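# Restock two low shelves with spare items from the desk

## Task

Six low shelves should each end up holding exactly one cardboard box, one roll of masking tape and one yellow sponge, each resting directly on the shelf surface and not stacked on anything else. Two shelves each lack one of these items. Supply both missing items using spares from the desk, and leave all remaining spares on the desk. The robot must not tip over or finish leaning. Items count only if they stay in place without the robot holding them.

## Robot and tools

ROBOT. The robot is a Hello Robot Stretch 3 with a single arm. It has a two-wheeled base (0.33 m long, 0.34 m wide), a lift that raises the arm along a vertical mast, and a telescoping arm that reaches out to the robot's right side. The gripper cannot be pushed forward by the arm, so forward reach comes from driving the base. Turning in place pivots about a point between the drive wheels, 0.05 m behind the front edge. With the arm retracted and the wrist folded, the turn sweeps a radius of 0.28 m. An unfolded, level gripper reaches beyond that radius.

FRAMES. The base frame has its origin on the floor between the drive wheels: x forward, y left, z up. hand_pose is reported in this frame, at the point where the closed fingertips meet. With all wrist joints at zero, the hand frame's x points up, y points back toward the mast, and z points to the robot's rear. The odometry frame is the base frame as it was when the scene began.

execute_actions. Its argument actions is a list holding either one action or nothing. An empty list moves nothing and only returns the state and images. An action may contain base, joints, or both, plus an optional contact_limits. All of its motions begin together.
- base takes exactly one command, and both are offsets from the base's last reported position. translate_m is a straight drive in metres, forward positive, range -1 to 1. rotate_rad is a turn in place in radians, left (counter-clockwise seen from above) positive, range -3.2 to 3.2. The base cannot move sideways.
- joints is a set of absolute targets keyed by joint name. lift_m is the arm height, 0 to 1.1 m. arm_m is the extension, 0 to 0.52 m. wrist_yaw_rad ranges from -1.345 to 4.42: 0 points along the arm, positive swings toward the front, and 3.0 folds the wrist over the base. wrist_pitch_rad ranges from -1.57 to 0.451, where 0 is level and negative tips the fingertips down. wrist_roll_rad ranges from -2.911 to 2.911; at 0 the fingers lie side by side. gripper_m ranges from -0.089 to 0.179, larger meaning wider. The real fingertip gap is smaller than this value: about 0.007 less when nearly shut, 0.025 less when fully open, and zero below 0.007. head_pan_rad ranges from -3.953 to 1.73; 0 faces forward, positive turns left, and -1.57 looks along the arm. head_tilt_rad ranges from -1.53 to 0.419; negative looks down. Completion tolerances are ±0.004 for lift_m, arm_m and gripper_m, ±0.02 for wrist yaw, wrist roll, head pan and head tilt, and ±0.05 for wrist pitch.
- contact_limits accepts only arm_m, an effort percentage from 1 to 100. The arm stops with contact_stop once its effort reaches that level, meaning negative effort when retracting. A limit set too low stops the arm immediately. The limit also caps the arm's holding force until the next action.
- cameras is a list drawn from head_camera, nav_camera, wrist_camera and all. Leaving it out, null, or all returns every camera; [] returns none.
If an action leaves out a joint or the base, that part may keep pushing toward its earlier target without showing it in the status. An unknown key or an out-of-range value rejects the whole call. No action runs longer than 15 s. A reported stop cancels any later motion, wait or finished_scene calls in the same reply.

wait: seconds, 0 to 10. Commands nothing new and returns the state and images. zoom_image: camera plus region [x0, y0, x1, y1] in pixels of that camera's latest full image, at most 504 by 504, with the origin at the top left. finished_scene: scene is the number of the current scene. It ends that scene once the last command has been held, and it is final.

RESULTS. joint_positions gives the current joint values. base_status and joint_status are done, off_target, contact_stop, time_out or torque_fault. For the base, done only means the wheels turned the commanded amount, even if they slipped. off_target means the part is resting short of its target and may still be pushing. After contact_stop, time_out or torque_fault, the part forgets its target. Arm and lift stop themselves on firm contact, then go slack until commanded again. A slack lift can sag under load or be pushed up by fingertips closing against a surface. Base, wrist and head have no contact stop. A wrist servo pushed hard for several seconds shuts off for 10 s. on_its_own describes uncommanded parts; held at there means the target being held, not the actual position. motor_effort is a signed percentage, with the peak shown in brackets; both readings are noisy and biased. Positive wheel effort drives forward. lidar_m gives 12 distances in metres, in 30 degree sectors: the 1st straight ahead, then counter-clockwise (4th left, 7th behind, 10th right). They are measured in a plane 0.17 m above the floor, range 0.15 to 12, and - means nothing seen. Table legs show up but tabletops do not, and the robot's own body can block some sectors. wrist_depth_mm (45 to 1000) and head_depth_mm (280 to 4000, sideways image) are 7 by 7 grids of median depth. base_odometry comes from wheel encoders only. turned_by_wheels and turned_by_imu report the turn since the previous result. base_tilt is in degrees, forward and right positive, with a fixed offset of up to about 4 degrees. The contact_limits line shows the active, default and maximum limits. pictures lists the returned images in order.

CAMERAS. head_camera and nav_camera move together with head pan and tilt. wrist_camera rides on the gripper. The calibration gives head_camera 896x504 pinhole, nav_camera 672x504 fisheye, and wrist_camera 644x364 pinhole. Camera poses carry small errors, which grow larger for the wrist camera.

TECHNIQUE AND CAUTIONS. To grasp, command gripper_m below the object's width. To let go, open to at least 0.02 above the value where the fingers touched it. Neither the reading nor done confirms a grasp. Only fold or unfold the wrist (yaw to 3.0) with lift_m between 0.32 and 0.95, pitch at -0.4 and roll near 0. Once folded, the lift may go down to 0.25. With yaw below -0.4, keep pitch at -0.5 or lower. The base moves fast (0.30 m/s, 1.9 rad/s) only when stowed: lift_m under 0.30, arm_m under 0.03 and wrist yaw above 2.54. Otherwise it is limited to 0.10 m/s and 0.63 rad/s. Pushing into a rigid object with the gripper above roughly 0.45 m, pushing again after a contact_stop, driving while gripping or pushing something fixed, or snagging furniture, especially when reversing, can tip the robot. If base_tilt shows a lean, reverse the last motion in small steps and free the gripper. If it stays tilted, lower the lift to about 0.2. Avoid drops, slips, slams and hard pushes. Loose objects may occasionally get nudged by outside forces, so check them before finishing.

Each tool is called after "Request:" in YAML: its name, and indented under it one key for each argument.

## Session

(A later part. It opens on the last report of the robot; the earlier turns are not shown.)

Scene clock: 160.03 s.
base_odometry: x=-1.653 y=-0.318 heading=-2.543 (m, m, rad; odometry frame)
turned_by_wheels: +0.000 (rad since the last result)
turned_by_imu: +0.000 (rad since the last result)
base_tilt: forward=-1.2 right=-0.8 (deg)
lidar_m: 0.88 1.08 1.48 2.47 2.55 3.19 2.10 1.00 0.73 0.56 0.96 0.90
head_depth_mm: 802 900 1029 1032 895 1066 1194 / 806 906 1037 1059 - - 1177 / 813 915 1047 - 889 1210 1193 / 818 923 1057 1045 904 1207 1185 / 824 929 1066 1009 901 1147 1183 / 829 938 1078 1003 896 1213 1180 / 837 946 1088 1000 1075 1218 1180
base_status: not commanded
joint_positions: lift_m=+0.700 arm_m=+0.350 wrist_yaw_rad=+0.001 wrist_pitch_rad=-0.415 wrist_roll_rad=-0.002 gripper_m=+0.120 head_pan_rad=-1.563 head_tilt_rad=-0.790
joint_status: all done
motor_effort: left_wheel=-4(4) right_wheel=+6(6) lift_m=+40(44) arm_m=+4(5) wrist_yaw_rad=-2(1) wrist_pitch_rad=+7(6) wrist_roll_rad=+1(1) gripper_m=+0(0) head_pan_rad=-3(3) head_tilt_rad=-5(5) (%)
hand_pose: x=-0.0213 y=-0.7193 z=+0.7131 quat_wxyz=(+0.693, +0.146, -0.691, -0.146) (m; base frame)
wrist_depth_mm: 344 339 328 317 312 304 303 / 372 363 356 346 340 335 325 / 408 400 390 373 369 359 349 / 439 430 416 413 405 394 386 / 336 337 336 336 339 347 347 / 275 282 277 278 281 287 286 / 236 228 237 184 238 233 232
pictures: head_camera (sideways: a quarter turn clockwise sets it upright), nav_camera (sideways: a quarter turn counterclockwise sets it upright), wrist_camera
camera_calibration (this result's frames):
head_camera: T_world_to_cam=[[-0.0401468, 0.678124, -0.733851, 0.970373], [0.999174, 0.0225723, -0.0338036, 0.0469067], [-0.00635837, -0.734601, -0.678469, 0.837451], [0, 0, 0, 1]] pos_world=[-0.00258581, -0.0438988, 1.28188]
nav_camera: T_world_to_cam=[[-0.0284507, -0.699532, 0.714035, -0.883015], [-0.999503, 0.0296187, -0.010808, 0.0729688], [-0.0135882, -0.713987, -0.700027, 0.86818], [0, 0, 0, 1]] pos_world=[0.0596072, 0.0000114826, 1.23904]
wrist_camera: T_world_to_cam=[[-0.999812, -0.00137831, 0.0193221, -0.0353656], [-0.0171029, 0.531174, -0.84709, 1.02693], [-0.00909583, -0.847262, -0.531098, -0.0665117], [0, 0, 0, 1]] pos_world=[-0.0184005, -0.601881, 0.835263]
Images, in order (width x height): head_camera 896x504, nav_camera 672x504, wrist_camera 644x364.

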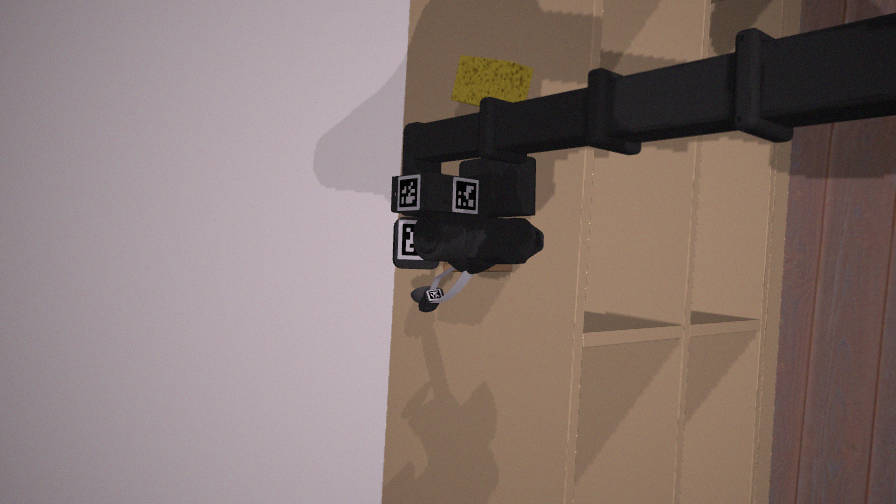

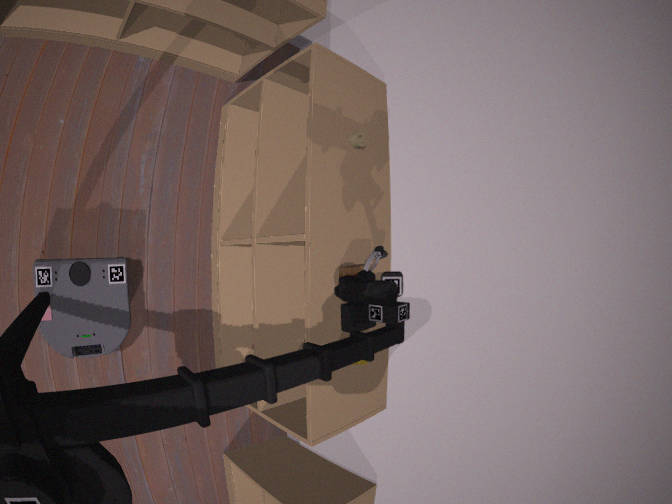

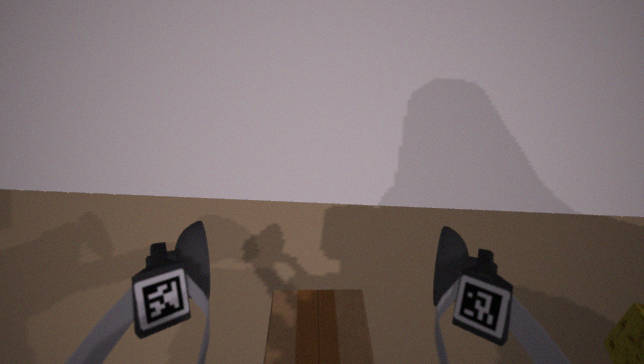

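Request:
execute_actions:
  actions:
    - {"joints":{"head_pan_rad":-3.0,"head_tilt_rad":-0.45}}
  cameras: ["head_camera","nav_camera"]

Scene clock: 162.17 s.
base_odometry: x=-1.653 y=-0.318 heading=-2.543 (m, m, rad; odometry frame)
turned_by_wheels: +0.000 (rad since the last result)
turned_by_imu: +0.001 (rad since the last result)
base_tilt: forward=-1.2 right=-0.7 (deg)
lidar_m: 0.88 1.08 1.49 2.47 2.56 3.23 2.10 1.00 0.73 0.56 0.96 0.89
head_depth_mm: 2943 3146 2957 3276 2374 1816 1462 / 2989 3225 3363 3414 2354 1809 1457 / 3082 3304 3548 3250 2353 1786 1446 / 3140 3356 3612 3381 2324 1782 1437 / 2793 2913 3113 2182 2123 1768 1434 / 2120 2220 2350 1742 1699 1709 1432 / 1748 1810 1899 1734 1384 1381 1333
base_status: not commanded
joint_positions: lift_m=+0.700 arm_m=+0.350 wrist_yaw_rad=+0.001 wrist_pitch_rad=-0.415 wrist_roll_rad=-0.002 gripper_m=+0.120 head_pan_rad=-2.993 head_tilt_rad=-0.458
joint_status: all done
motor_effort: left_wheel=-4(4) right_wheel=+6(6) lift_m=+40(40) arm_m=+4(4) wrist_yaw_rad=-1(2) wrist_pitch_rad=+7(6) wrist_roll_rad=+1(1) gripper_m=+0(0) head_pan_rad=-4(37) head_tilt_rad=+4(26) (%)
hand_pose: x=-0.0213 y=-0.7193 z=+0.7131 quat_wxyz=(+0.693, +0.146, -0.691, -0.146) (m; base frame)
wrist_depth_mm: 341 333 324 321 314 307 300 / 376 365 355 348 337 334 324 / 411 399 383 378 369 357 354 / 433 427 427 409 409 393 386 / 331 337 335 340 344 342 344 / 276 280 279 281 281 288 283 / 235 228 236 184 238 235 233
pictures: head_camera (sideways: a quarter turn clockwise sets it upright), nav_camera (sideways: a quarter turn counterclockwise sets it upright)
camera_calibration (this result's frames):
head_camera: T_world_to_cam=[[0.39247, 0.0942233, -0.914926, 1.20383], [0.151276, -0.987805, -0.0368368, 0.0560431], [-0.907239, -0.123949, -0.401937, 0.483168], [0, 0, 0, 1]] pos_world=[-0.0425973, 0.0018188, 1.29769]
nav_camera: T_world_to_cam=[[-0.42858, -0.0301108, 0.903002, -1.12694], [-0.116854, 0.992898, -0.0223527, 0.0826217], [-0.895915, -0.115099, -0.429055, 0.521033], [0, 0, 0, 1]] pos_world=[-0.00652837, -0.0559973, 1.24303]
Images, in order (width x height): head_camera 896x504, nav_camera 672x504.

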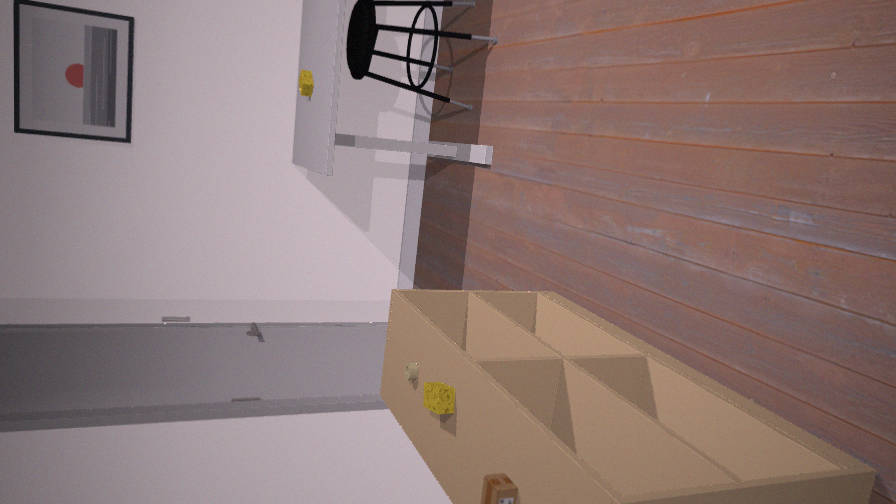

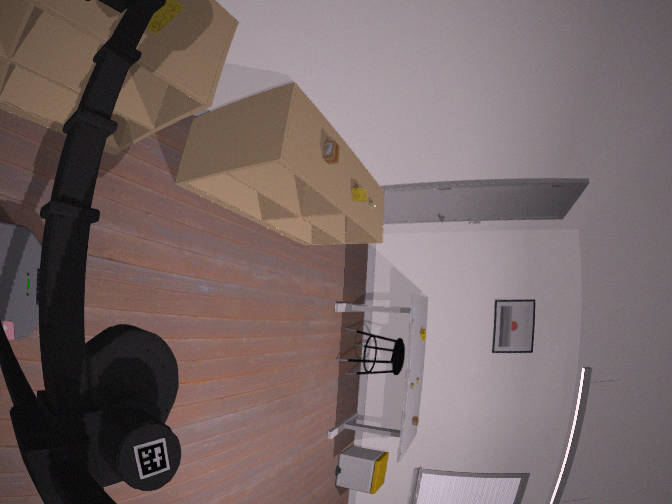

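Request:
finished_scene:
  scene: 1

The scene is finished: the task was done.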